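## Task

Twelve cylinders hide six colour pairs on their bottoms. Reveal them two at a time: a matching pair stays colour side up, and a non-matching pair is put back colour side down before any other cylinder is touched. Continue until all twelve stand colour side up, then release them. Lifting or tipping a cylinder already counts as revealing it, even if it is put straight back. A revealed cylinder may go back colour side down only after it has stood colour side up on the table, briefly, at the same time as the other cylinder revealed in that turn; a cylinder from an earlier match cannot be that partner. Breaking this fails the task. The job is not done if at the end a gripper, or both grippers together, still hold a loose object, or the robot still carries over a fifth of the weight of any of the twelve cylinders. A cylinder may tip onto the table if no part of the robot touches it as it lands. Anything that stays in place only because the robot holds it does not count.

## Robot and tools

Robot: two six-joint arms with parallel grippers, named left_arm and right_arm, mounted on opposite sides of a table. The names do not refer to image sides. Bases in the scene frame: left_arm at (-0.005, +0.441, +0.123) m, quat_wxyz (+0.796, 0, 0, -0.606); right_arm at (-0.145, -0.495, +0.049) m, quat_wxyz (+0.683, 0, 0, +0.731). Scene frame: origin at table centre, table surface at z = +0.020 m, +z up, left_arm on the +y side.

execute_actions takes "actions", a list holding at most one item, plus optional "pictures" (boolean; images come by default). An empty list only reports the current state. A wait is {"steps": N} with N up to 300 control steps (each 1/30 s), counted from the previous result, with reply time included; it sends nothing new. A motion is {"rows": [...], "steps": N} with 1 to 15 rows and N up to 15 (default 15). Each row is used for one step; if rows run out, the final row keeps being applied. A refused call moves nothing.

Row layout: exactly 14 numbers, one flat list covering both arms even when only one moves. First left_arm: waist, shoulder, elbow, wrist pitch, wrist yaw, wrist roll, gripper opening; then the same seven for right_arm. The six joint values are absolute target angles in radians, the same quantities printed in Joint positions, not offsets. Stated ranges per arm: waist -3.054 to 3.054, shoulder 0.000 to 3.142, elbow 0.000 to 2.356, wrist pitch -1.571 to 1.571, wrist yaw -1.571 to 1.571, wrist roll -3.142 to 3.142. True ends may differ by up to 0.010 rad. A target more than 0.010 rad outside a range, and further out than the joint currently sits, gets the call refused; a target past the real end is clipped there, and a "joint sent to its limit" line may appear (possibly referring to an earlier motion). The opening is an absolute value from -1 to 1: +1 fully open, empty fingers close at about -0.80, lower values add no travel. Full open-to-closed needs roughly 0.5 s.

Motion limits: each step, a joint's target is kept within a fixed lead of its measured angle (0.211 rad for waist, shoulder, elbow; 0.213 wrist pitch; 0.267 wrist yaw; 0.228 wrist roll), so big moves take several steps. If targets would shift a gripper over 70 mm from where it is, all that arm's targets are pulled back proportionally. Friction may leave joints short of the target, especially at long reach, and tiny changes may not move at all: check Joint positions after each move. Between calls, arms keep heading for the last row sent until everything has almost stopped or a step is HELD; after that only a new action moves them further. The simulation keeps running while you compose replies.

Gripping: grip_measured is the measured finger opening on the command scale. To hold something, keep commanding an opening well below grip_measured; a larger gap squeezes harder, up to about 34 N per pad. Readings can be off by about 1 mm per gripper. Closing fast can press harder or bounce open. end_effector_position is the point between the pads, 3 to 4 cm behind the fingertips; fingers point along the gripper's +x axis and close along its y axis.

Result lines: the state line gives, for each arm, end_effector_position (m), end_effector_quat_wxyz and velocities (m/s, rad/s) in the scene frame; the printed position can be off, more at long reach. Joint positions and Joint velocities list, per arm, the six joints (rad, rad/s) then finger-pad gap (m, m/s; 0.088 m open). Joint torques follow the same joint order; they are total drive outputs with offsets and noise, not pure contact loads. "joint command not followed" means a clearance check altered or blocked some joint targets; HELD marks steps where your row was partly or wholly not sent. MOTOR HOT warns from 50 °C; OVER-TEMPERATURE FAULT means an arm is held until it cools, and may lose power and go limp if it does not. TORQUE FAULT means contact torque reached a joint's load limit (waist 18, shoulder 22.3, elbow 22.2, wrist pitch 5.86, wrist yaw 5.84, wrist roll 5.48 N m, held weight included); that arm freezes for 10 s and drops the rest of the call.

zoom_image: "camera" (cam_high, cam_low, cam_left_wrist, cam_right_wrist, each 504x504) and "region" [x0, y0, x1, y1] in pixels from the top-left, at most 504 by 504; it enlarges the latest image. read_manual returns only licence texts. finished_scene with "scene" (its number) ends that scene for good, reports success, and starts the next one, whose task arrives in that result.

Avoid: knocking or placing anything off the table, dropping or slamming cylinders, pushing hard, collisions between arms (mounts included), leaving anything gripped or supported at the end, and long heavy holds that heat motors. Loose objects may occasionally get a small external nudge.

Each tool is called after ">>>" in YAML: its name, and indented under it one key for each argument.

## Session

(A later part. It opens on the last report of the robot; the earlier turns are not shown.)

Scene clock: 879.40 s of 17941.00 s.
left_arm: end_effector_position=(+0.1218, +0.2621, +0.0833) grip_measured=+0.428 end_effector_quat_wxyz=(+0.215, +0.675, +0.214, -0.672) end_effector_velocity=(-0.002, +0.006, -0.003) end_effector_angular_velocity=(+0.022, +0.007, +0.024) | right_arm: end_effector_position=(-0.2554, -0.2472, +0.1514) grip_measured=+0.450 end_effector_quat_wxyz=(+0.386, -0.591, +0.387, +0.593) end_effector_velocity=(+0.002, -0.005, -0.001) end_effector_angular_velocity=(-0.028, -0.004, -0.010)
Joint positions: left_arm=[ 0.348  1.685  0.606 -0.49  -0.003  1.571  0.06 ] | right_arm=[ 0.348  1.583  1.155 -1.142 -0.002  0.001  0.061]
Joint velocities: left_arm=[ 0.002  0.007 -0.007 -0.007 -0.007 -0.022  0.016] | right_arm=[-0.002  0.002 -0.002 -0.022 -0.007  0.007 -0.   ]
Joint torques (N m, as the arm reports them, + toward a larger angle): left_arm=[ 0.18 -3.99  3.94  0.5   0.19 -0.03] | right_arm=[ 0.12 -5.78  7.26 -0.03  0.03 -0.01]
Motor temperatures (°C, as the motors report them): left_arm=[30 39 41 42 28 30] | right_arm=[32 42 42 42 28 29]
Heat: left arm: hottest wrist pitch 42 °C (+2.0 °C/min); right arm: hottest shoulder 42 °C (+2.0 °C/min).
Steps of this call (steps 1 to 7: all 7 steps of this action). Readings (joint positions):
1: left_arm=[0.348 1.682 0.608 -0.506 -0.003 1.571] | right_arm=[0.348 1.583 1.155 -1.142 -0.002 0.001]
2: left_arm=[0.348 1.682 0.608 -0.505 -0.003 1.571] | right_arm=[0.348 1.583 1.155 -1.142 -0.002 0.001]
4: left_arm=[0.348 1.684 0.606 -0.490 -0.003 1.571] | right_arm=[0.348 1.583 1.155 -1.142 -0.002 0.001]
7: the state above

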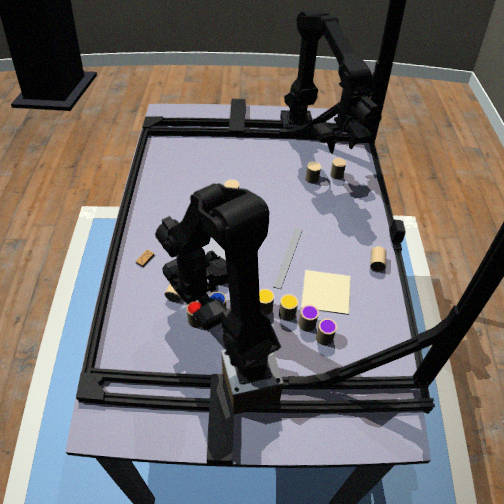

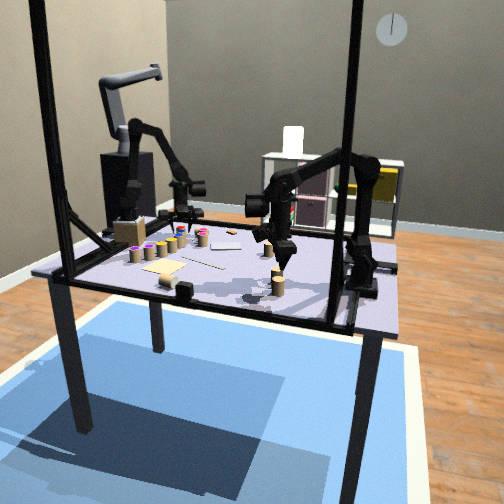

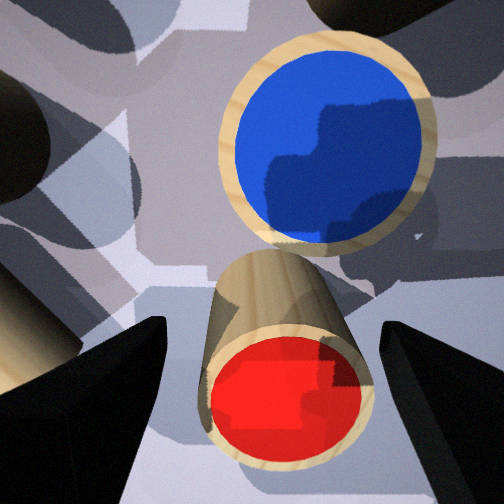

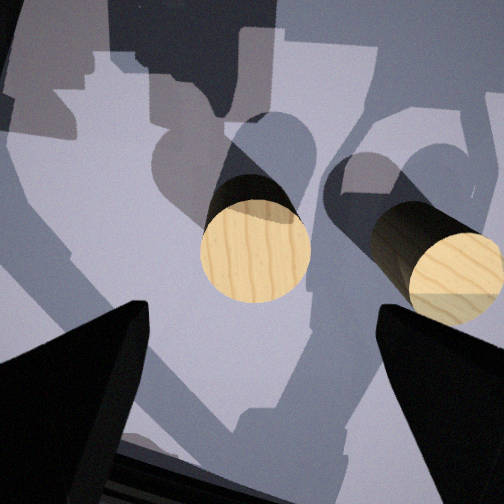

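>>> execute_actions:
  actions:
    - {"rows":[[0.35,1.62,0.652,-0.605,0,1.571,0.5,0.35,1.615,1.1,-1.055,0,0,0.4],[0.35,1.62,0.652,-0.605,0,1.571,0.5,0.35,1.615,1.1,-1.055,0,0,0.4],[0.35,1.555,0.7,-0.72,0,1.571,0.5,0.35,1.615,1.1,-1.055,0,0,0.4],[0.35,1.555,0.7,-0.72,0,1.571,0.5,0.35,1.645,1.035,-0.96,0,0,0.4],[0.35,1.45,0.72,-0.72,0,1.571,0.5,0.35,1.645,1.035,-0.96,0,0,0.4],[0.35,1.45,0.72,-0.72,0,1.571,0.5,0.35,1.645,1.035,-0.96,0,0,0.4],[0.35,1.35,0.7,-0.6,0,1.571,0.5,0.35,1.665,0.99,-0.895,0,0,0.4],[0.35,1.35,0.7,-0.6,0,1.571,0.5,0.35,1.665,0.99,-0.895,0,0,0.4],[-0.426,1.2,0.55,0.84,0,1.571,0.5,0.35,1.665,0.99,-0.895,0,0,0.4],[-0.426,1.2,0.55,0.84,0,1.571,0.5,0.35,1.679,0.956,-0.854,0,0,0.4]],"steps":15}
  pictures: false

>>> execute_actions:
  actions:
    - {"rows":[[-0.426,1.2,0.55,0.84,0,1.571,0.5,0.35,1.679,0.956,-0.854,0,0,0.1],[-0.426,1.2,0.55,0.84,0,1.571,0.5,0.35,1.679,0.956,-0.854,0,0,0.1],[-0.426,1.2,0.55,0.84,0,1.571,0.5,0.35,1.679,0.956,-0.854,0,0,0.1],[-0.426,1.2,0.55,0.84,0,1.571,0.5,0.35,1.679,0.956,-0.854,0,0,0.1],[-0.426,1.2,0.55,0.84,0,1.571,0.5,0.35,1.679,0.956,-0.854,0,0,0],[-0.426,1.2,0.55,0.84,0,1.571,0.5,0.35,1.679,0.956,-0.854,0,0,-0.3],[-0.426,1.2,0.55,0.84,0,1.571,0.5,0.35,1.679,0.956,-0.854,0,0,-0.3],[-0.426,1.2,0.55,0.84,0,1.571,0.5,0.35,1.679,0.956,-0.854,0,0,-0.3],[-0.426,1.2,0.55,0.84,0,1.571,0.5,0.35,1.679,0.956,-0.854,0,0,-0.3],[-0.426,1.2,0.55,0.84,0,1.571,0.5,0.35,1.645,1.035,-0.96,0,0,-0.3],[-0.426,1.2,0.55,0.84,0,1.571,0.5,0.35,1.645,1.035,-0.96,0,0,-0.3],[-0.426,1.2,0.42,0.84,0,1.571,0.5,0.35,1.615,1.1,-1.055,0,0,-0.3],[-0.426,1.2,0.42,0.84,0,1.571,0.5,0.35,1.615,1.1,-1.055,0,0,-0.3],[-0.426,1.2,0.42,0.84,0,1.571,0.5,0.35,1.589,1.165,-1.144,0,0,-0.3],[-0.426,1.2,0.42,0.84,0,1.571,0.5,0.35,1.589,1.165,-1.144,0,0,-0.3]],"steps":15}
  pictures: false

>>> execute_actions:
  actions:
    - {"rows":[[-0.426,1.2,0.42,0.84,0,1.571,0.5,0.35,1.5,1.2,-1.1,0,0,-0.3],[-0.426,1.2,0.42,0.84,0,1.571,0.5,0.35,1.45,1.2,-1.05,0,0,-0.3],[-0.426,1.2,0.42,0.84,0,1.571,0.5,0.35,1.4,1.17,-0.95,0,0,-0.3],[-0.426,1.2,0.42,0.84,0,1.571,0.5,0.35,1.35,1.13,-0.8,0,0,-0.3],[-0.426,1.2,0.42,0.84,0,1.571,0.5,-0.22,1.35,1.1,0.53,0,0,-0.3]],"steps":15}
  pictures: false

>>> execute_actions:
  actions:
    - {"rows":[[-0.426,1.2,0.42,0.84,0,1.571,0.5,-0.22,1.35,1.1,0.53,0,0,-0.3]],"steps":6}
  pictures: false

>>> execute_actions:
  actions:
    - {"rows":[[-0.426,1.2,0.42,0.84,0,1.571,0.5,-0.22,1.424,0.885,0.533,0,0,-0.3]],"steps":12}
  pictures: false

>>> execute_actions:
  actions:
    - {"rows":[[-0.426,1.31,0.47,0.84,0,1.571,0.5,-0.22,1.424,0.885,0.533,0,0,-0.3]],"steps":9}

>>> execute_actions:
  actions:
    - {"rows":[[-0.426,1.4,0.545,0.86,0,1.571,0.5,-0.22,1.424,0.885,0.533,0,0,-0.3],[-0.426,1.4,0.545,0.86,0,1.571,0.5,-0.22,1.424,0.885,0.533,0,0,-0.3],[-0.426,1.4,0.545,0.86,0,1.571,0.5,-0.22,1.424,0.885,0.533,0,0,-0.3],[-0.426,1.49,0.62,0.876,0,1.571,0.5,-0.22,1.424,0.885,0.533,0,0,-0.3],[-0.426,1.49,0.62,0.876,0,1.571,0.5,-0.22,1.424,0.885,0.533,0,0,-0.3],[-0.426,1.49,0.62,0.876,0,1.571,0.5,-0.22,1.424,0.885,0.533,0,0,-0.3],[-0.426,1.585,0.698,0.892,0,1.571,0.5,-0.22,1.424,0.885,0.533,0,0,-0.3],[-0.426,1.585,0.698,0.892,0,1.571,0.5,-0.22,1.424,0.885,0.533,0,0,-0.3],[-0.426,1.585,0.698,0.892,0,1.571,0.5,-0.22,1.424,0.885,0.533,0,0,-0.3],[-0.426,1.585,0.698,0.892,0,1.571,0.5,-0.22,1.424,0.885,0.533,0,0,-0.3],[-0.426,1.585,0.698,0.892,0,1.571,0.5,-0.22,1.424,0.885,0.533,0,0,-0.3],[-0.426,1.585,0.698,0.892,0,1.571,0.1,-0.22,1.424,0.885,0.533,0,0,-0.3]],"steps":15}
  pictures: false

>>> execute_actions:
  actions:
    - {"rows":[[-0.426,1.585,0.698,0.892,0,1.571,0,-0.22,1.424,0.885,0.533,0,0,-0.3],[-0.426,1.585,0.698,0.892,0,1.571,-0.3,-0.22,1.424,0.885,0.533,0,0,-0.3],[-0.426,1.585,0.698,0.892,0,1.571,-0.3,-0.22,1.424,0.885,0.533,0,0,-0.3],[-0.426,1.585,0.698,0.892,0,1.571,-0.3,-0.22,1.424,0.885,0.533,0,0,-0.3],[-0.426,1.585,0.698,0.892,0,1.571,-0.3,-0.22,1.424,0.885,0.533,0,0,-0.3],[-0.426,1.585,0.698,0.892,0,1.571,-0.3,-0.22,1.424,0.885,0.533,0,0,0.45],[-0.426,1.585,0.698,0.892,0,1.571,-0.3,-0.22,1.424,0.885,0.533,0,0,0.45],[-0.426,1.585,0.698,0.892,0,1.571,-0.3,-0.22,1.424,0.885,0.533,0,0,0.45],[-0.426,1.585,0.698,0.892,0,1.571,-0.3,-0.22,1.424,0.885,0.533,0,0,0.45],[-0.426,1.585,0.698,0.892,0,1.571,-0.3,-0.22,1.424,0.885,0.533,0,0,0.45],[-0.426,1.47,0.6,0.872,0,1.571,-0.3,-0.22,1.424,0.885,0.533,0,0,0.45],[-0.426,1.47,0.6,0.872,0,1.571,-0.3,-0.22,1.424,0.885,0.533,0,0,0.45],[-0.426,1.47,0.6,0.872,0,1.571,-0.3,-0.22,1.424,0.885,0.533,0,0,0.45],[-0.426,1.31,0.47,0.84,0,1.571,-0.3,-0.22,1.424,0.885,0.533,0,0,0.45]],"steps":15}
  pictures: false

>>> execute_actions:
  actions:
    - {"rows":[[-0.426,1.25,0.44,0.84,0,1.571,-0.3,-0.22,1.35,0.85,0.533,0,0,0.45],[-0.426,1.22,0.43,0.84,0,1.571,-0.3,-0.22,1.3,0.85,0.45,0,0,0.45],[-0.426,1.22,0.43,0.84,0,1.571,-0.3,-0.22,1.3,0.9,0.3,0,0,0.45],[-0.426,1.22,0.43,0.84,0,1.571,-0.3,-0.22,1.3,0.95,0.1,0,0,0.45],[0.6,1.28,0.66,-0.83,0,1.571,-0.3,0.05,1.4,1.1,-1.144,0,0,0.45]],"steps":15}
  pictures: false

>>> execute_actions:
  actions:
    - {"rows":[[0.6,1.28,0.66,-0.83,0,1.571,-0.3,0.05,1.4,1.1,-1.144,0,0,0.45]],"steps":15}
  pictures: false

>>> execute_actions:
  actions:
    - {"rows":[[0.6,1.491,0.75,-0.83,0,1.571,-0.3,0.05,1.589,1.165,-1.144,0,0,0.45]],"steps":9}
  pictures: false

>>> execute_actions:
  actions:
    - {"rows":[[0.6,1.555,0.7,-0.72,0,1.571,-0.3,0.05,1.589,1.165,-1.144,0,0,0.45],[0.6,1.555,0.7,-0.72,0,1.571,-0.3,0.05,1.589,1.165,-1.144,0,0,0.45],[0.6,1.555,0.7,-0.72,0,1.571,-0.3,0.05,1.589,1.165,-1.144,0,0,0.45],[0.6,1.62,0.652,-0.605,0,1.571,-0.3,0.05,1.589,1.165,-1.144,0,0,0.45],[0.6,1.62,0.652,-0.605,0,1.571,-0.3,0.05,1.589,1.165,-1.144,0,0,0.45],[0.6,1.62,0.652,-0.605,0,1.571,-0.3,0.05,1.589,1.165,-1.144,0,0,0.45],[0.6,1.665,0.622,-0.53,0,1.571,-0.3,0.05,1.589,1.165,-1.144,0,0,0.45],[0.6,1.665,0.622,-0.53,0,1.571,-0.3,0.05,1.589,1.165,-1.144,0,0,0.45],[0.6,1.665,0.622,-0.53,0,1.571,-0.3,0.05,1.589,1.165,-1.144,0,0,0.45],[0.6,1.691,0.602,-0.488,0,1.571,-0.3,0.05,1.589,1.165,-1.144,0,0,0.45]],"steps":15}
  pictures: false

>>> execute_actions:
  actions:
    - {"rows":[[0.6,1.691,0.602,-0.488,0,1.571,0.45,0.05,1.589,1.165,-1.144,0,0,0.45]],"steps":7}

Scene clock: 915.10 s of 17941.00 s.
left_arm: end_effector_position=(+0.0619, +0.1453, +0.2082) grip_measured=+0.500 end_effector_quat_wxyz=(+0.318, +0.688, -0.170, -0.630) end_effector_velocity=(-0.486, -0.381, +0.237) end_effector_angular_velocity=(-1.758, -0.407, -1.844) | right_arm: end_effector_position=(-0.2556, -0.2467, +0.0842) grip_measured=+0.400 end_effector_quat_wxyz=(+0.386, -0.592, +0.386, +0.593) end_effector_velocity=(-0.001, +0.002, -0.013) end_effector_angular_velocity=(+0.031, +0.021, +0.020)
Joint positions: left_arm=[-0.048  1.221  0.568 -0.208 -0.006  1.571  0.063] | right_arm=[ 0.348  1.669  0.965 -0.865 -0.002  0.001  0.059]
Joint velocities: left_arm=[-1.844 -0.129 -0.164  1.839 -0.007  0.007 -0.   ] | right_arm=[-0.002  0.002 -0.056  0.095 -0.007 -0.022 -0.   ]
Joint torques (N m, as the arm reports them, + toward a larger angle): left_arm=[-0.37 -4.48  6.28  1.78  0.24 -0.09] | right_arm=[ 0.21 -5.67  5.31  0.3   0.05 -0.02]
Motor temperatures (°C, as the motors report them): left_arm=[30 39 38 38 28 30] | right_arm=[32 40 42 40 28 29]
Heat: left arm: hottest shoulder 39 °C (-1.0 °C/min); right arm: hottest elbow 42 °C (-1.0 °C/min).
Steps of this call (steps 1 to 15: the robot went on to your last target; steps 16 to 90: nothing new was sent; then 32.20 s passed at rest; steps 91 to 105: all 15 steps of this action). Readings (joint positions):
91: left_arm=[0.348 1.679 0.612 -0.509 -0.003 1.571] | right_arm=[0.348 1.584 1.150 -1.130 -0.002 0.001]
92: left_arm=[0.348 1.668 0.620 -0.547 -0.003 1.571] | right_arm=[0.348 1.585 1.141 -1.102 -0.002 0.001]
94: left_arm=[0.348 1.623 0.649 -0.635 -0.003 1.571] | right_arm=[0.348 1.597 1.115 -1.056 -0.002 0.001]
98: left_arm=[0.348 1.450 0.689 -0.642 -0.003 1.571] | right_arm=[0.348 1.636 1.036 -0.949 -0.002 0.001]
105: the state above

Scene clock: 915.60 s of 17941.00 s.
left_arm: end_effector_position=(-0.0608, +0.0808, +0.3499) grip_measured=+0.500 end_effector_quat_wxyz=(+0.456, +0.465, -0.533, -0.540) end_effector_velocity=(+0.006, +0.068, -0.030) end_effector_angular_velocity=(-0.530, +0.103, +0.000) | right_arm: end_effector_position=(-0.2545, -0.2495, +0.1211) grip_measured=+0.003 end_effector_quat_wxyz=(+0.377, -0.604, +0.395, +0.580) end_effector_velocity=(-0.027, +0.060, +0.304) end_effector_angular_velocity=(+0.316, +0.149, +0.019)
Joint positions: left_arm=[-0.422  1.196  0.465  0.715  0.     1.571  0.063] | right_arm=[ 0.348  1.638  1.088 -1.063 -0.002  0.001  0.039]
Joint velocities: left_arm=[-0.022  0.046 -0.637  1.223 -0.022 -0.022 -0.   ] | right_arm=[-0.002 -0.403  0.847 -0.901 -0.007 -0.022 -0.   ]
Joint torques (N m, as the arm reports them, + toward a larger angle): left_arm=[-0.22 -3.56  7.5   2.53  0.04 -0.07] | right_arm=[ 0.1  -8.77  7.03  0.    0.04  0.  ]
Motor temperatures (°C, as the motors report them): left_arm=[30 39 38 38 28 30] | right_arm=[32 40 42 40 28 29]
Heat: left arm: hottest shoulder 39 °C (-1.0 °C/min); right arm: hottest elbow 42 °C (-1.0 °C/min).
Steps of this call (steps 1 to 15: all 15 steps of this action). Readings (joint positions):
1: left_arm=[-0.109 1.218 0.564 -0.146 -0.006 1.571] | right_arm=[0.348 1.670 0.964 -0.862 -0.002 0.001]
2: left_arm=[-0.169 1.216 0.562 -0.086 -0.006 1.571] | right_arm=[0.348 1.670 0.964 -0.860 -0.002 0.001]
4: left_arm=[-0.284 1.213 0.561 0.033 -0.006 1.571] | right_arm=[0.348 1.670 0.964 -0.857 -0.002 0.001]
8: left_arm=[-0.407 1.209 0.559 0.281 0.001 1.571] | right_arm=[0.348 1.670 0.964 -0.856 -0.002 0.001]
15: the state above

Scene clock: 916.10 s of 17941.00 s.
left_arm: end_effector_position=(-0.0606, +0.0855, +0.3591) grip_measured=+0.500 end_effector_quat_wxyz=(+0.477, +0.442, -0.552, -0.522) end_effector_velocity=(-0.004, +0.002, -0.002) end_effector_angular_velocity=(+0.010, +0.019, -0.026) | right_arm: end_effector_position=(-0.0987, -0.1003, +0.2841) grip_measured=+0.004 end_effector_quat_wxyz=(+0.716, -0.197, +0.219, +0.633) end_effector_velocity=(+0.338, +0.182, +0.320) end_effector_angular_velocity=(+1.790, -0.227, -0.798)
Joint positions: left_arm=[-0.424  1.199  0.427  0.837  0.     1.571  0.063] | right_arm=[-0.184  1.361  1.106 -0.342  0.006 -0.     0.039]
Joint velocities: left_arm=[-0.002 -0.007 -0.007 -0.007  0.022 -0.022 -0.   ] | right_arm=[-0.784 -0.002 -0.022  1.824  0.022 -0.007 -0.   ]
Joint torques (N m, as the arm reports them, + toward a larger angle): left_arm=[-0.24 -3.44  6.19  2.18  0.04 -0.1 ] | right_arm=[ 1.84 -7.43  7.12  1.6  -0.26  0.02]
Motor temperatures (°C, as the motors report them): left_arm=[30 39 38 39 28 30] | right_arm=[32 40 42 40 28 29]
Heat: left arm: hottest shoulder 39 °C (-1.0 °C/min); right arm: hottest elbow 42 °C (-1.0 °C/min).
Steps of this call (steps 1 to 15: all 15 steps of this action). Readings (joint positions):
1: left_arm=[-0.422 1.198 0.447 0.750 0.000 1.571] | right_arm=[0.348 1.613 1.115 -1.080 -0.002 0.001]
2: left_arm=[-0.423 1.199 0.436 0.777 0.000 1.571] | right_arm=[0.348 1.581 1.135 -1.076 -0.002 0.001]
4: left_arm=[-0.423 1.199 0.429 0.811 0.000 1.571] | right_arm=[0.348 1.487 1.148 -0.988 -0.002 0.001]
8: left_arm=[-0.424 1.199 0.428 0.832 0.000 1.571] | right_arm=[0.171 1.367 1.139 -0.746 -0.006 0.000]
15: the state above

Scene clock: 916.30 s of 17941.00 s.
left_arm: end_effector_position=(-0.0606, +0.0855, +0.3591) grip_measured=+0.500 end_effector_quat_wxyz=(+0.477, +0.442, -0.552, -0.522) end_effector_velocity=(-0.002, +0.001, -0.000) end_effector_angular_velocity=(+0.003, +0.006, -0.010) | right_arm: end_effector_position=(-0.0809, -0.0702, +0.3576) grip_measured=+0.003 end_effector_quat_wxyz=(+0.754, -0.074, +0.086, +0.647) end_effector_velocity=(+0.015, +0.087, +0.385) end_effector_angular_velocity=(+1.786, -0.293, -0.005)
Joint positions: left_arm=[-0.424  1.199  0.427  0.837  0.     1.571  0.063] | right_arm=[-0.218  1.361  1.106  0.028  0.003 -0.     0.039]
Joint velocities: left_arm=[-0.002 -0.007 -0.002 -0.007  0.007 -0.007 -0.   ] | right_arm=[-0.002 -0.002 -0.002  1.81   0.007 -0.022 -0.   ]
Joint torques (N m, as the arm reports them, + toward a larger angle): left_arm=[-0.23 -3.44  6.26  2.18  0.01 -0.1 ] | right_arm=[-0.09 -7.7   7.23  1.73 -0.11  0.05]
Motor temperatures (°C, as the motors report them): left_arm=[30 39 38 39 28 30] | right_arm=[32 40 42 40 28 29]
Heat: left arm: hottest shoulder 39 °C (-1.0 °C/min); right arm: hottest elbow 42 °C (-1.0 °C/min).
Steps of this call (steps 1 to 6: all 6 steps of this action). Readings (joint positions):
1: left_arm=[-0.424 1.199 0.427 0.837 0.000 1.571] | right_arm=[-0.203 1.361 1.106 -0.281 0.006 -0.000]
2: left_arm=[-0.424 1.199 0.427 0.837 0.000 1.571] | right_arm=[-0.214 1.361 1.106 -0.220 0.006 -0.000]
4: left_arm=[-0.424 1.199 0.427 0.837 0.000 1.571] | right_arm=[-0.218 1.361 1.106 -0.094 0.004 -0.000]
6: the state above

Scene clock: 916.70 s of 17941.00 s.
left_arm: end_effector_position=(-0.0606, +0.0855, +0.3592) grip_measured=+0.500 end_effector_quat_wxyz=(+0.477, +0.442, -0.552, -0.521) end_effector_velocity=(+0.000, -0.000, -0.003) end_effector_angular_velocity=(+0.016, +0.020, +0.003) | right_arm: end_effector_position=(-0.0792, -0.0585, +0.3313) grip_measured=+0.003 end_effector_quat_wxyz=(+0.759, -0.009, +0.010, +0.651) end_effector_velocity=(-0.002, -0.010, +0.052) end_effector_angular_velocity=(+0.168, -0.018, +0.005)
Joint positions: left_arm=[-0.424  1.199  0.427  0.838  0.     1.571  0.063] | right_arm=[-0.218  1.431  0.882  0.521  0.002 -0.     0.039]
Joint velocities: left_arm=[-0.002  0.002 -0.002 -0.007 -0.007 -0.022 -0.   ] | right_arm=[-0.002 -0.066  0.007  0.095 -0.007  0.007  0.   ]
Joint torques (N m, as the arm reports them, + toward a larger angle): left_arm=[-0.25 -3.45  6.26  2.18  0.02 -0.1 ] | right_arm=[-0.16 -7.04  7.81  1.39 -0.13  0.05]
Motor temperatures (°C, as the motors report them): left_arm=[30 39 38 39 28 30] | right_arm=[32 40 42 40 28 29]
Heat: left arm: hottest shoulder 39 °C (+0.0 °C/min); right arm: hottest elbow 42 °C (-1.0 °C/min).
Steps of this call (steps 1 to 12: all 12 steps of this action). Readings (joint positions):
1: left_arm=[-0.424 1.199 0.427 0.837 0.000 1.571] | right_arm=[-0.218 1.364 1.083 0.105 0.003 -0.000]
2: left_arm=[-0.424 1.199 0.427 0.838 0.000 1.571] | right_arm=[-0.218 1.365 1.047 0.175 0.002 -0.000]
4: left_arm=[-0.424 1.199 0.427 0.838 0.000 1.571] | right_arm=[-0.218 1.376 0.971 0.290 0.003 -0.000]
8: left_arm=[-0.424 1.199 0.427 0.838 0.000 1.571] | right_arm=[-0.218 1.433 0.885 0.461 0.002 -0.000]
12: the state above

Scene clock: 917.00 s of 17941.00 s.
left_arm: end_effector_position=(-0.0633, +0.0691, +0.3360) grip_measured=+0.500 end_effector_quat_wxyz=(+0.458, +0.462, -0.535, -0.539) end_effector_velocity=(-0.000, -0.003, +0.013) end_effector_angular_velocity=(-0.040, +0.014, +0.005) | right_arm: end_effector_position=(-0.0792, -0.0588, +0.3340) grip_measured=+0.004 end_effector_quat_wxyz=(+0.759, -0.006, +0.006, +0.651) end_effector_velocity=(-0.000, -0.001, -0.001) end_effector_angular_velocity=(-0.013, -0.005, +0.005)
Joint positions: left_arm=[-0.424  1.304  0.458  0.837  0.     1.571  0.063] | right_arm=[-0.218  1.43   0.882  0.53   0.002 -0.     0.039]
Joint velocities: left_arm=[-0.002  0.002  0.022  0.022 -0.007 -0.007 -0.   ] | right_arm=[-0.002 -0.007  0.002 -0.022 -0.007 -0.007 -0.   ]
Joint torques (N m, as the arm reports them, + toward a larger angle): left_arm=[-0.2  -3.59  8.13  2.21  0.03 -0.11] | right_arm=[-0.18 -7.3   7.73  1.58 -0.1   0.04]
Motor temperatures (°C, as the motors report them): left_arm=[30 39 38 39 28 30] | right_arm=[32 40 42 40 28 29]
Heat: left arm: hottest shoulder 39 °C (+0.0 °C/min); right arm: hottest elbow 42 °C (-1.0 °C/min).
Steps of this call (steps 1 to 9: all 9 steps of this action). Readings (joint positions):
1: left_arm=[-0.424 1.214 0.431 0.843 0.000 1.571] | right_arm=[-0.218 1.430 0.882 0.524 0.002 -0.000]
2: left_arm=[-0.424 1.237 0.442 0.846 0.000 1.571] | right_arm=[-0.218 1.430 0.882 0.524 0.002 -0.000]
4: left_arm=[-0.424 1.278 0.456 0.840 0.000 1.571] | right_arm=[-0.218 1.430 0.882 0.525 0.002 -0.000]
8: left_arm=[-0.424 1.304 0.457 0.836 0.000 1.571] | right_arm=[-0.218 1.430 0.882 0.530 0.002 -0.000]
9: the state above

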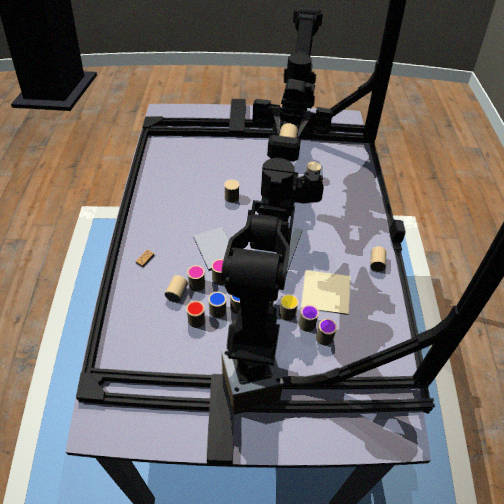

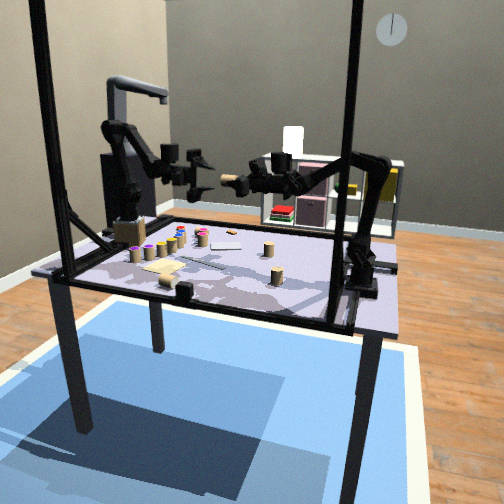

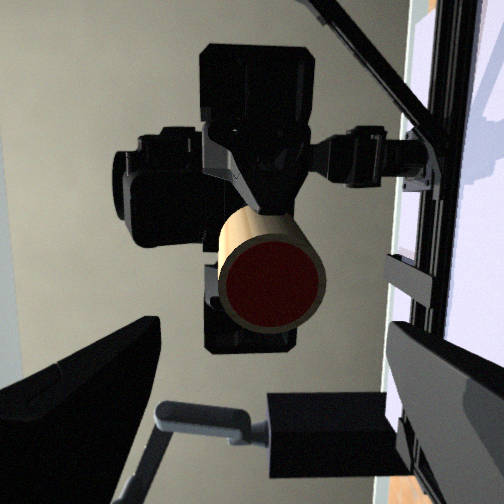

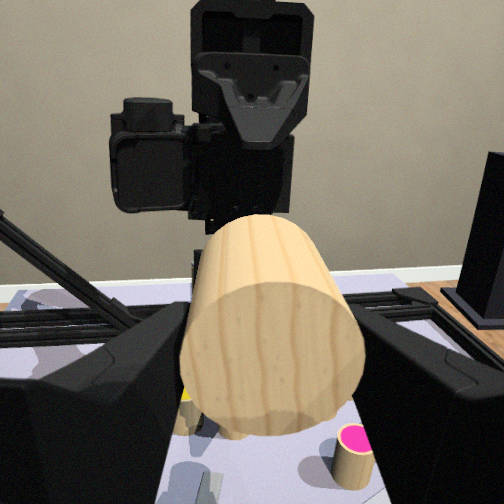

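Scene clock: 917.50 s of 17941.00 s.
left_arm: end_effector_position=(-0.0732, +0.0055, +0.3374) grip_measured=+0.187 end_effector_quat_wxyz=(+0.459, +0.461, -0.537, -0.538) end_effector_velocity=(-0.001, -0.008, +0.015) end_effector_angular_velocity=(-0.045, +0.014, +0.005) | right_arm: end_effector_position=(-0.0792, -0.0588, +0.3340) grip_measured=+0.003 end_effector_quat_wxyz=(+0.759, -0.006, +0.006, +0.651) end_effector_velocity=(+0.002, -0.001, +0.001) end_effector_angular_velocity=(-0.004, -0.007, -0.010)
Joint positions: left_arm=[-0.424  1.576  0.685  0.888  0.     1.571  0.048] | right_arm=[-0.218  1.43   0.882  0.53   0.002 -0.     0.039]
Joint velocities: left_arm=[-0.002  0.017  0.042  0.022 -0.007 -0.007 -0.063] | right_arm=[-0.002 -0.002  0.002 -0.007  0.007 -0.007 -0.   ]
Joint torques (N m, as the arm reports them, + toward a larger angle): left_arm=[-0.2  -5.04  7.91  2.22  0.03 -0.11] | right_arm=[-0.21 -7.3   7.83  1.61 -0.1   0.03]
Motor temperatures (°C, as the motors report them): left_arm=[30 39 39 39 28 30] | right_arm=[32 40 42 40 28 29]
Heat: left arm: hottest shoulder 39 °C (-1.0 °C/min); right arm: hottest elbow 42 °C (-1.0 °C/min).
Steps of this call (steps 1 to 15: all 15 steps of this action). Readings (joint positions):
1: left_arm=[-0.424 1.318 0.470 0.842 0.000 1.571] | right_arm=[-0.218 1.430 0.882 0.530 0.002 -0.000]
2: left_arm=[-0.424 1.340 0.490 0.849 0.000 1.571] | right_arm=[-0.218 1.430 0.882 0.530 0.002 -0.000]
4: left_arm=[-0.424 1.388 0.533 0.857 0.000 1.571] | right_arm=[-0.218 1.430 0.882 0.530 0.002 -0.000]
8: left_arm=[-0.424 1.505 0.631 0.880 0.000 1.571] | right_arm=[-0.218 1.430 0.882 0.530 0.002 -0.000]
15: the state above

Scene clock: 918.00 s of 17941.00 s.
left_arm: end_effector_position=(-0.0678, +0.0398, +0.3372) grip_measured=+0.033 end_effector_quat_wxyz=(+0.457, +0.463, -0.534, -0.540) end_effector_velocity=(+0.057, +0.365, -0.009) end_effector_angular_velocity=(+0.003, +0.007, +0.015) | right_arm: end_effector_position=(-0.0792, -0.0587, +0.3344) grip_measured=+0.432 end_effector_quat_wxyz=(+0.759, -0.005, +0.005, +0.651) end_effector_velocity=(-0.000, -0.001, -0.002) end_effector_angular_velocity=(-0.011, -0.021, +0.005)
Joint positions: left_arm=[-0.424  1.431  0.563  0.856  0.     1.571  0.041] | right_arm=[-0.218  1.43   0.882  0.532  0.002 -0.     0.06 ]
Joint velocities: left_arm=[-0.007 -1.551 -1.311 -0.242 -0.022 -0.007  0.   ] | right_arm=[-0.002 -0.002 -0.002 -0.007 -0.007 -0.022  0.009]
Joint torques (N m, as the arm reports them, + toward a larger angle): left_arm=[-0.21 -5.24  7.51  2.24  0.03 -0.1 ] | right_arm=[-0.16 -7.33  7.87  1.48 -0.08  0.03]
Motor temperatures (°C, as the motors report them): left_arm=[30 39 39 39 28 30] | right_arm=[32 40 42 40 28 29]
Heat: left arm: hottest shoulder 39 °C (-1.0 °C/min); right arm: hottest elbow 42 °C (-1.0 °C/min).
Steps of this call (steps 1 to 15: all 15 steps of this action). Readings (joint positions):
1: left_arm=[-0.424 1.576 0.686 0.889 0.000 1.571] | right_arm=[-0.218 1.430 0.882 0.530 0.002 -0.000]
2: left_arm=[-0.424 1.576 0.687 0.888 0.000 1.571] | right_arm=[-0.218 1.430 0.882 0.533 0.002 -0.000]
4: left_arm=[-0.424 1.578 0.688 0.889 0.000 1.571] | right_arm=[-0.218 1.430 0.882 0.532 0.002 -0.000]
8: left_arm=[-0.424 1.578 0.688 0.889 0.000 1.571] | right_arm=[-0.218 1.430 0.882 0.532 0.002 -0.000]
15: the state above

Scene clock: 918.50 s of 17941.00 s.
left_arm: end_effector_position=(+0.1395, +0.0887, +0.3062) grip_measured=+0.034 end_effector_quat_wxyz=(+0.506, +0.648, -0.282, -0.494) end_effector_velocity=(+0.510, +0.344, -0.341) end_effector_angular_velocity=(+1.521, +0.635, +1.589) | right_arm: end_effector_position=(-0.1945, -0.0870, +0.2882) grip_measured=+0.450 end_effector_quat_wxyz=(+0.640, -0.196, +0.174, +0.723) end_effector_velocity=(+0.030, -0.185, -0.399) end_effector_angular_velocity=(-1.964, -0.252, -0.027)
Joint positions: left_arm=[0.123 1.276 0.647 0.266 0.005 1.571 0.041] | right_arm=[ 0.051  1.384  1.091 -0.236 -0.003 -0.     0.061]
Joint velocities: left_arm=[ 1.58   0.027 -0.002 -1.619 -0.007 -0.007 -0.   ] | right_arm=[-0.012  0.125 -0.002 -1.853  0.022 -0.007  0.   ]
Joint torques (N m, as the arm reports them, + toward a larger angle): left_arm=[ 0.11 -4.19  8.8   1.98 -0.08 -0.1 ] | right_arm=[-0.14 -5.64  8.61  1.27  0.04  0.05]
Motor temperatures (°C, as the motors report them): left_arm=[30 39 39 39 28 30] | right_arm=[32 40 42 40 28 29]
Heat: left arm: hottest shoulder 39 °C (-1.0 °C/min); right arm: hottest elbow 42 °C (-1.0 °C/min).
Steps of this call (steps 1 to 15: all 15 steps of this action). Readings (joint positions):
1: left_arm=[-0.424 1.378 0.522 0.851 0.000 1.571] | right_arm=[-0.218 1.422 0.880 0.532 0.002 -0.000]
2: left_arm=[-0.424 1.331 0.491 0.847 0.000 1.571] | right_arm=[-0.218 1.403 0.873 0.512 0.002 -0.000]
4: left_arm=[-0.424 1.267 0.457 0.846 0.000 1.571] | right_arm=[-0.218 1.353 0.879 0.390 0.002 -0.000]
8: left_arm=[-0.255 1.273 0.590 0.641 0.010 1.571] | right_arm=[-0.073 1.366 1.025 0.194 0.006 -0.001]
15: the state above

Scene clock: 919.00 s of 17941.00 s.
left_arm: end_effector_position=(+0.1808, +0.2823, +0.1769) grip_measured=+0.032 end_effector_quat_wxyz=(+0.392, +0.682, +0.193, -0.587) end_effector_velocity=(-0.299, +0.262, -0.129) end_effector_angular_velocity=(+1.245, +1.451, +0.026) | right_arm: end_effector_position=(-0.1768, -0.2342, +0.1818) grip_measured=+0.450 end_effector_quat_wxyz=(+0.508, -0.480, +0.427, +0.573) end_effector_velocity=(+0.014, -0.096, -0.017) end_effector_angular_velocity=(-0.443, -0.061, -0.001)
Joint positions: left_arm=[ 0.595  1.277  0.651 -0.632 -0.004  1.572  0.041] | right_arm=[ 0.05   1.393  1.091 -1.094 -0.002 -0.     0.061]
Joint velocities: left_arm=[ 0.017 -0.002 -0.002 -1.912 -0.007 -0.007 -0.   ] | right_arm=[-0.007 -0.002 -0.002 -0.447  0.007 -0.007  0.   ]
Joint torques (N m, as the arm reports them, + toward a larger angle): left_arm=[ 0.16 -3.26  7.63  0.84  0.19 -0.08] | right_arm=[-0.01 -4.59  7.57  0.37  0.04  0.02]
Motor temperatures (°C, as the motors report them): left_arm=[30 39 39 39 28 30] | right_arm=[32 40 42 40 28 29]
Heat: left arm: hottest shoulder 39 °C (-1.0 °C/min); right arm: hottest elbow 42 °C (-1.0 °C/min).
Steps of this call (steps 1 to 15: all 15 steps of this action). Readings (joint positions):
1: left_arm=[0.176 1.277 0.647 0.212 0.005 1.571] | right_arm=[0.050 1.388 1.091 -0.299 -0.002 -0.000]
2: left_arm=[0.230 1.277 0.647 0.157 0.005 1.571] | right_arm=[0.050 1.391 1.091 -0.361 -0.002 -0.000]
4: left_arm=[0.341 1.277 0.648 0.045 0.005 1.571] | right_arm=[0.050 1.393 1.091 -0.485 -0.002 -0.000]
8: left_arm=[0.547 1.277 0.651 -0.194 -0.005 1.571] | right_arm=[0.050 1.393 1.091 -0.731 -0.002 -0.000]
15: the state above

Scene clock: 919.30 s of 17941.00 s.
left_arm: end_effector_position=(+0.1612, +0.2999, +0.1493) grip_measured=+0.031 end_effector_quat_wxyz=(+0.298, +0.643, +0.296, -0.640) end_effector_velocity=(+0.015, -0.009, +0.014) end_effector_angular_velocity=(+0.012, -0.020, +0.020) | right_arm: end_effector_position=(-0.1778, -0.2264, +0.1507) grip_measured=+0.450 end_effector_quat_wxyz=(+0.469, -0.528, +0.470, +0.529) end_effector_velocity=(-0.001, +0.007, +0.006) end_effector_angular_velocity=(+0.031, +0.011, -0.010)
Joint positions: left_arm=[ 0.598  1.482  0.736 -0.821 -0.004  1.571  0.041] | right_arm=[ 0.05   1.583  1.153 -1.142 -0.002 -0.     0.061]
Joint velocities: left_arm=[-0.002  0.032  0.09  -0.051 -0.022 -0.022 -0.   ] | right_arm=[-0.002 -0.002  0.022  0.007 -0.007  0.007 -0.   ]
Joint torques (N m, as the arm reports them, + toward a larger angle): left_arm=[ 0.23 -3.71  6.65  0.24  0.2  -0.05] | right_arm=[-0.11 -5.98  7.32  0.05  0.04  0.03]
Motor temperatures (°C, as the motors report them): left_arm=[30 39 39 39 28 30] | right_arm=[32 40 42 40 28 29]
Heat: left arm: hottest shoulder 39 °C (-1.0 °C/min); right arm: hottest elbow 42 °C (-1.0 °C/min).
Steps of this call (steps 1 to 9: all 9 steps of this action). Readings (joint positions):
1: left_arm=[0.595 1.307 0.665 -0.704 -0.003 1.572] | right_arm=[0.050 1.417 1.101 -1.119 -0.002 -0.000]
2: left_arm=[0.596 1.354 0.688 -0.747 -0.004 1.572] | right_arm=[0.050 1.451 1.123 -1.129 -0.002 -0.000]
4: left_arm=[0.597 1.443 0.720 -0.778 -0.004 1.571] | right_arm=[0.050 1.528 1.150 -1.121 -0.002 -0.000]
8: left_arm=[0.598 1.481 0.733 -0.820 -0.004 1.571] | right_arm=[0.050 1.583 1.152 -1.142 -0.002 -0.000]
9: the state above

Scene clock: 919.80 s of 17941.00 s.
left_arm: end_effector_position=(+0.1607, +0.3003, +0.0837) grip_measured=+0.031 end_effector_quat_wxyz=(+0.294, +0.642, +0.299, -0.641) end_effector_velocity=(+0.003, -0.002, -0.014) end_effector_angular_velocity=(-0.018, -0.033, +0.005) | right_arm: end_effector_position=(-0.1778, -0.2258, +0.1513) grip_measured=+0.450 end_effector_quat_wxyz=(+0.469, -0.528, +0.470, +0.530) end_effector_velocity=(-0.001, -0.004, +0.001) end_effector_angular_velocity=(-0.018, +0.005, -0.005)
Joint positions: left_arm=[ 0.598  1.684  0.607 -0.501 -0.004  1.571  0.041] | right_arm=[ 0.05   1.583  1.156 -1.142 -0.002 -0.     0.061]
Joint velocities: left_arm=[-0.002  0.037 -0.037  0.11  -0.007 -0.007 -0.001] | right_arm=[ 0.002 -0.002  0.002 -0.022 -0.007  0.007 -0.   ]
Joint torques (N m, as the arm reports them, + toward a larger angle): left_arm=[ 0.2  -4.13  4.14  0.63  0.22 -0.05] | right_arm=[-0.07 -5.77  7.21 -0.02  0.06  0.01]
Motor temperatures (°C, as the motors report them): left_arm=[30 39 39 39 28 30] | right_arm=[32 40 42 40 28 29]
Heat: left arm: hottest shoulder 39 °C (-1.0 °C/min); right arm: hottest elbow 42 °C (-1.0 °C/min).
Steps of this call (steps 1 to 15: all 15 steps of this action). Readings (joint positions):
1: left_arm=[0.598 1.492 0.733 -0.807 -0.004 1.571] | right_arm=[0.050 1.583 1.154 -1.142 -0.002 -0.000]
2: left_arm=[0.598 1.504 0.728 -0.771 -0.004 1.571] | right_arm=[0.050 1.583 1.155 -1.142 -0.002 -0.000]
4: left_arm=[0.598 1.542 0.712 -0.723 -0.004 1.571] | right_arm=[0.050 1.583 1.156 -1.142 -0.002 -0.000]
8: left_arm=[0.598 1.623 0.652 -0.594 -0.004 1.571] | right_arm=[0.050 1.583 1.156 -1.142 -0.002 -0.000]
15: the state above

Scene clock: 920.03 s of 17941.00 s.
left_arm: end_effector_position=(+0.1620, +0.2992, +0.0834) grip_measured=+0.428 end_effector_quat_wxyz=(+0.297, +0.643, +0.297, -0.640) end_effector_velocity=(-0.004, +0.004, -0.001) end_effector_angular_velocity=(+0.023, +0.016, -0.010) | right_arm: end_effector_position=(-0.1778, -0.2258, +0.1513) grip_measured=+0.450 end_effector_quat_wxyz=(+0.469, -0.528, +0.470, +0.530) end_effector_velocity=(-0.001, +0.001, +0.000) end_effector_angular_velocity=(+0.006, +0.008, -0.010)
Joint positions: left_arm=[ 0.598  1.685  0.607 -0.491 -0.004  1.571  0.06 ] | right_arm=[ 0.05   1.583  1.156 -1.142 -0.002 -0.     0.061]
Joint velocities: left_arm=[-0.002  0.002 -0.002 -0.022 -0.007  0.007  0.019] | right_arm=[-0.002 -0.002 -0.002  0.007 -0.007  0.007  0.   ]
Joint torques (N m, as the arm reports them, + toward a larger angle): left_arm=[ 0.23 -3.81  3.87  0.59  0.2  -0.06] | right_arm=[-0.05 -5.81  7.17 -0.01  0.04  0.02]
Motor temperatures (°C, as the motors report them): left_arm=[30 39 39 39 28 30] | right_arm=[32 40 42 40 28 29]
Heat: left arm: hottest shoulder 39 °C (-1.0 °C/min); right arm: hottest elbow 42 °C (-1.0 °C/min).
Steps of this call (steps 1 to 7: all 7 steps of this action). Readings (joint positions):
1: left_arm=[0.598 1.684 0.607 -0.497 -0.004 1.571] | right_arm=[0.050 1.583 1.156 -1.142 -0.002 -0.000]
2: left_arm=[0.598 1.685 0.607 -0.495 -0.004 1.571] | right_arm=[0.050 1.583 1.156 -1.142 -0.002 -0.000]
4: left_arm=[0.598 1.685 0.607 -0.492 -0.004 1.571] | right_arm=[0.050 1.583 1.156 -1.142 -0.002 -0.000]
7: the state above

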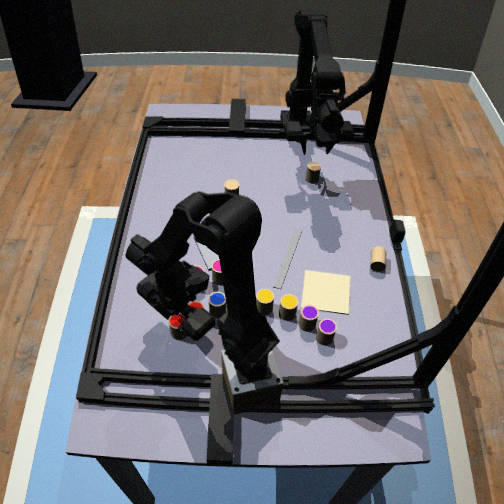

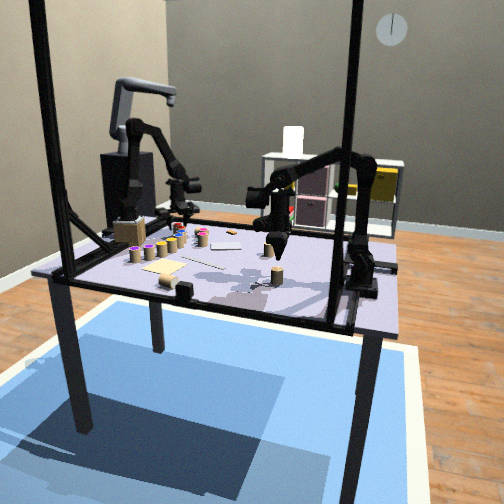

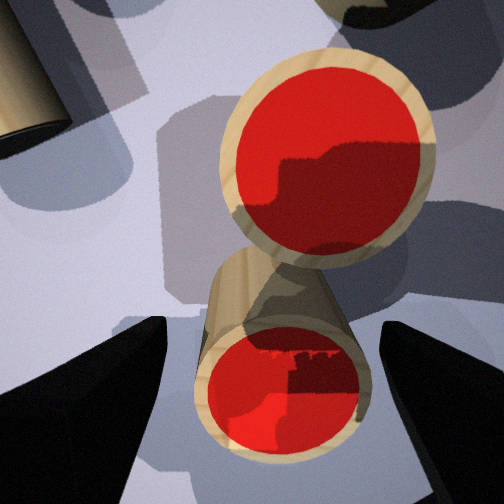

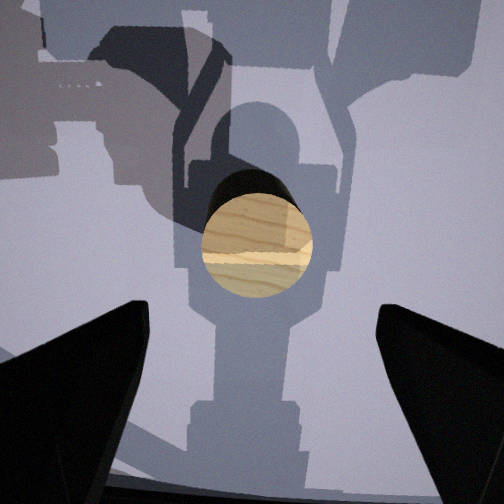

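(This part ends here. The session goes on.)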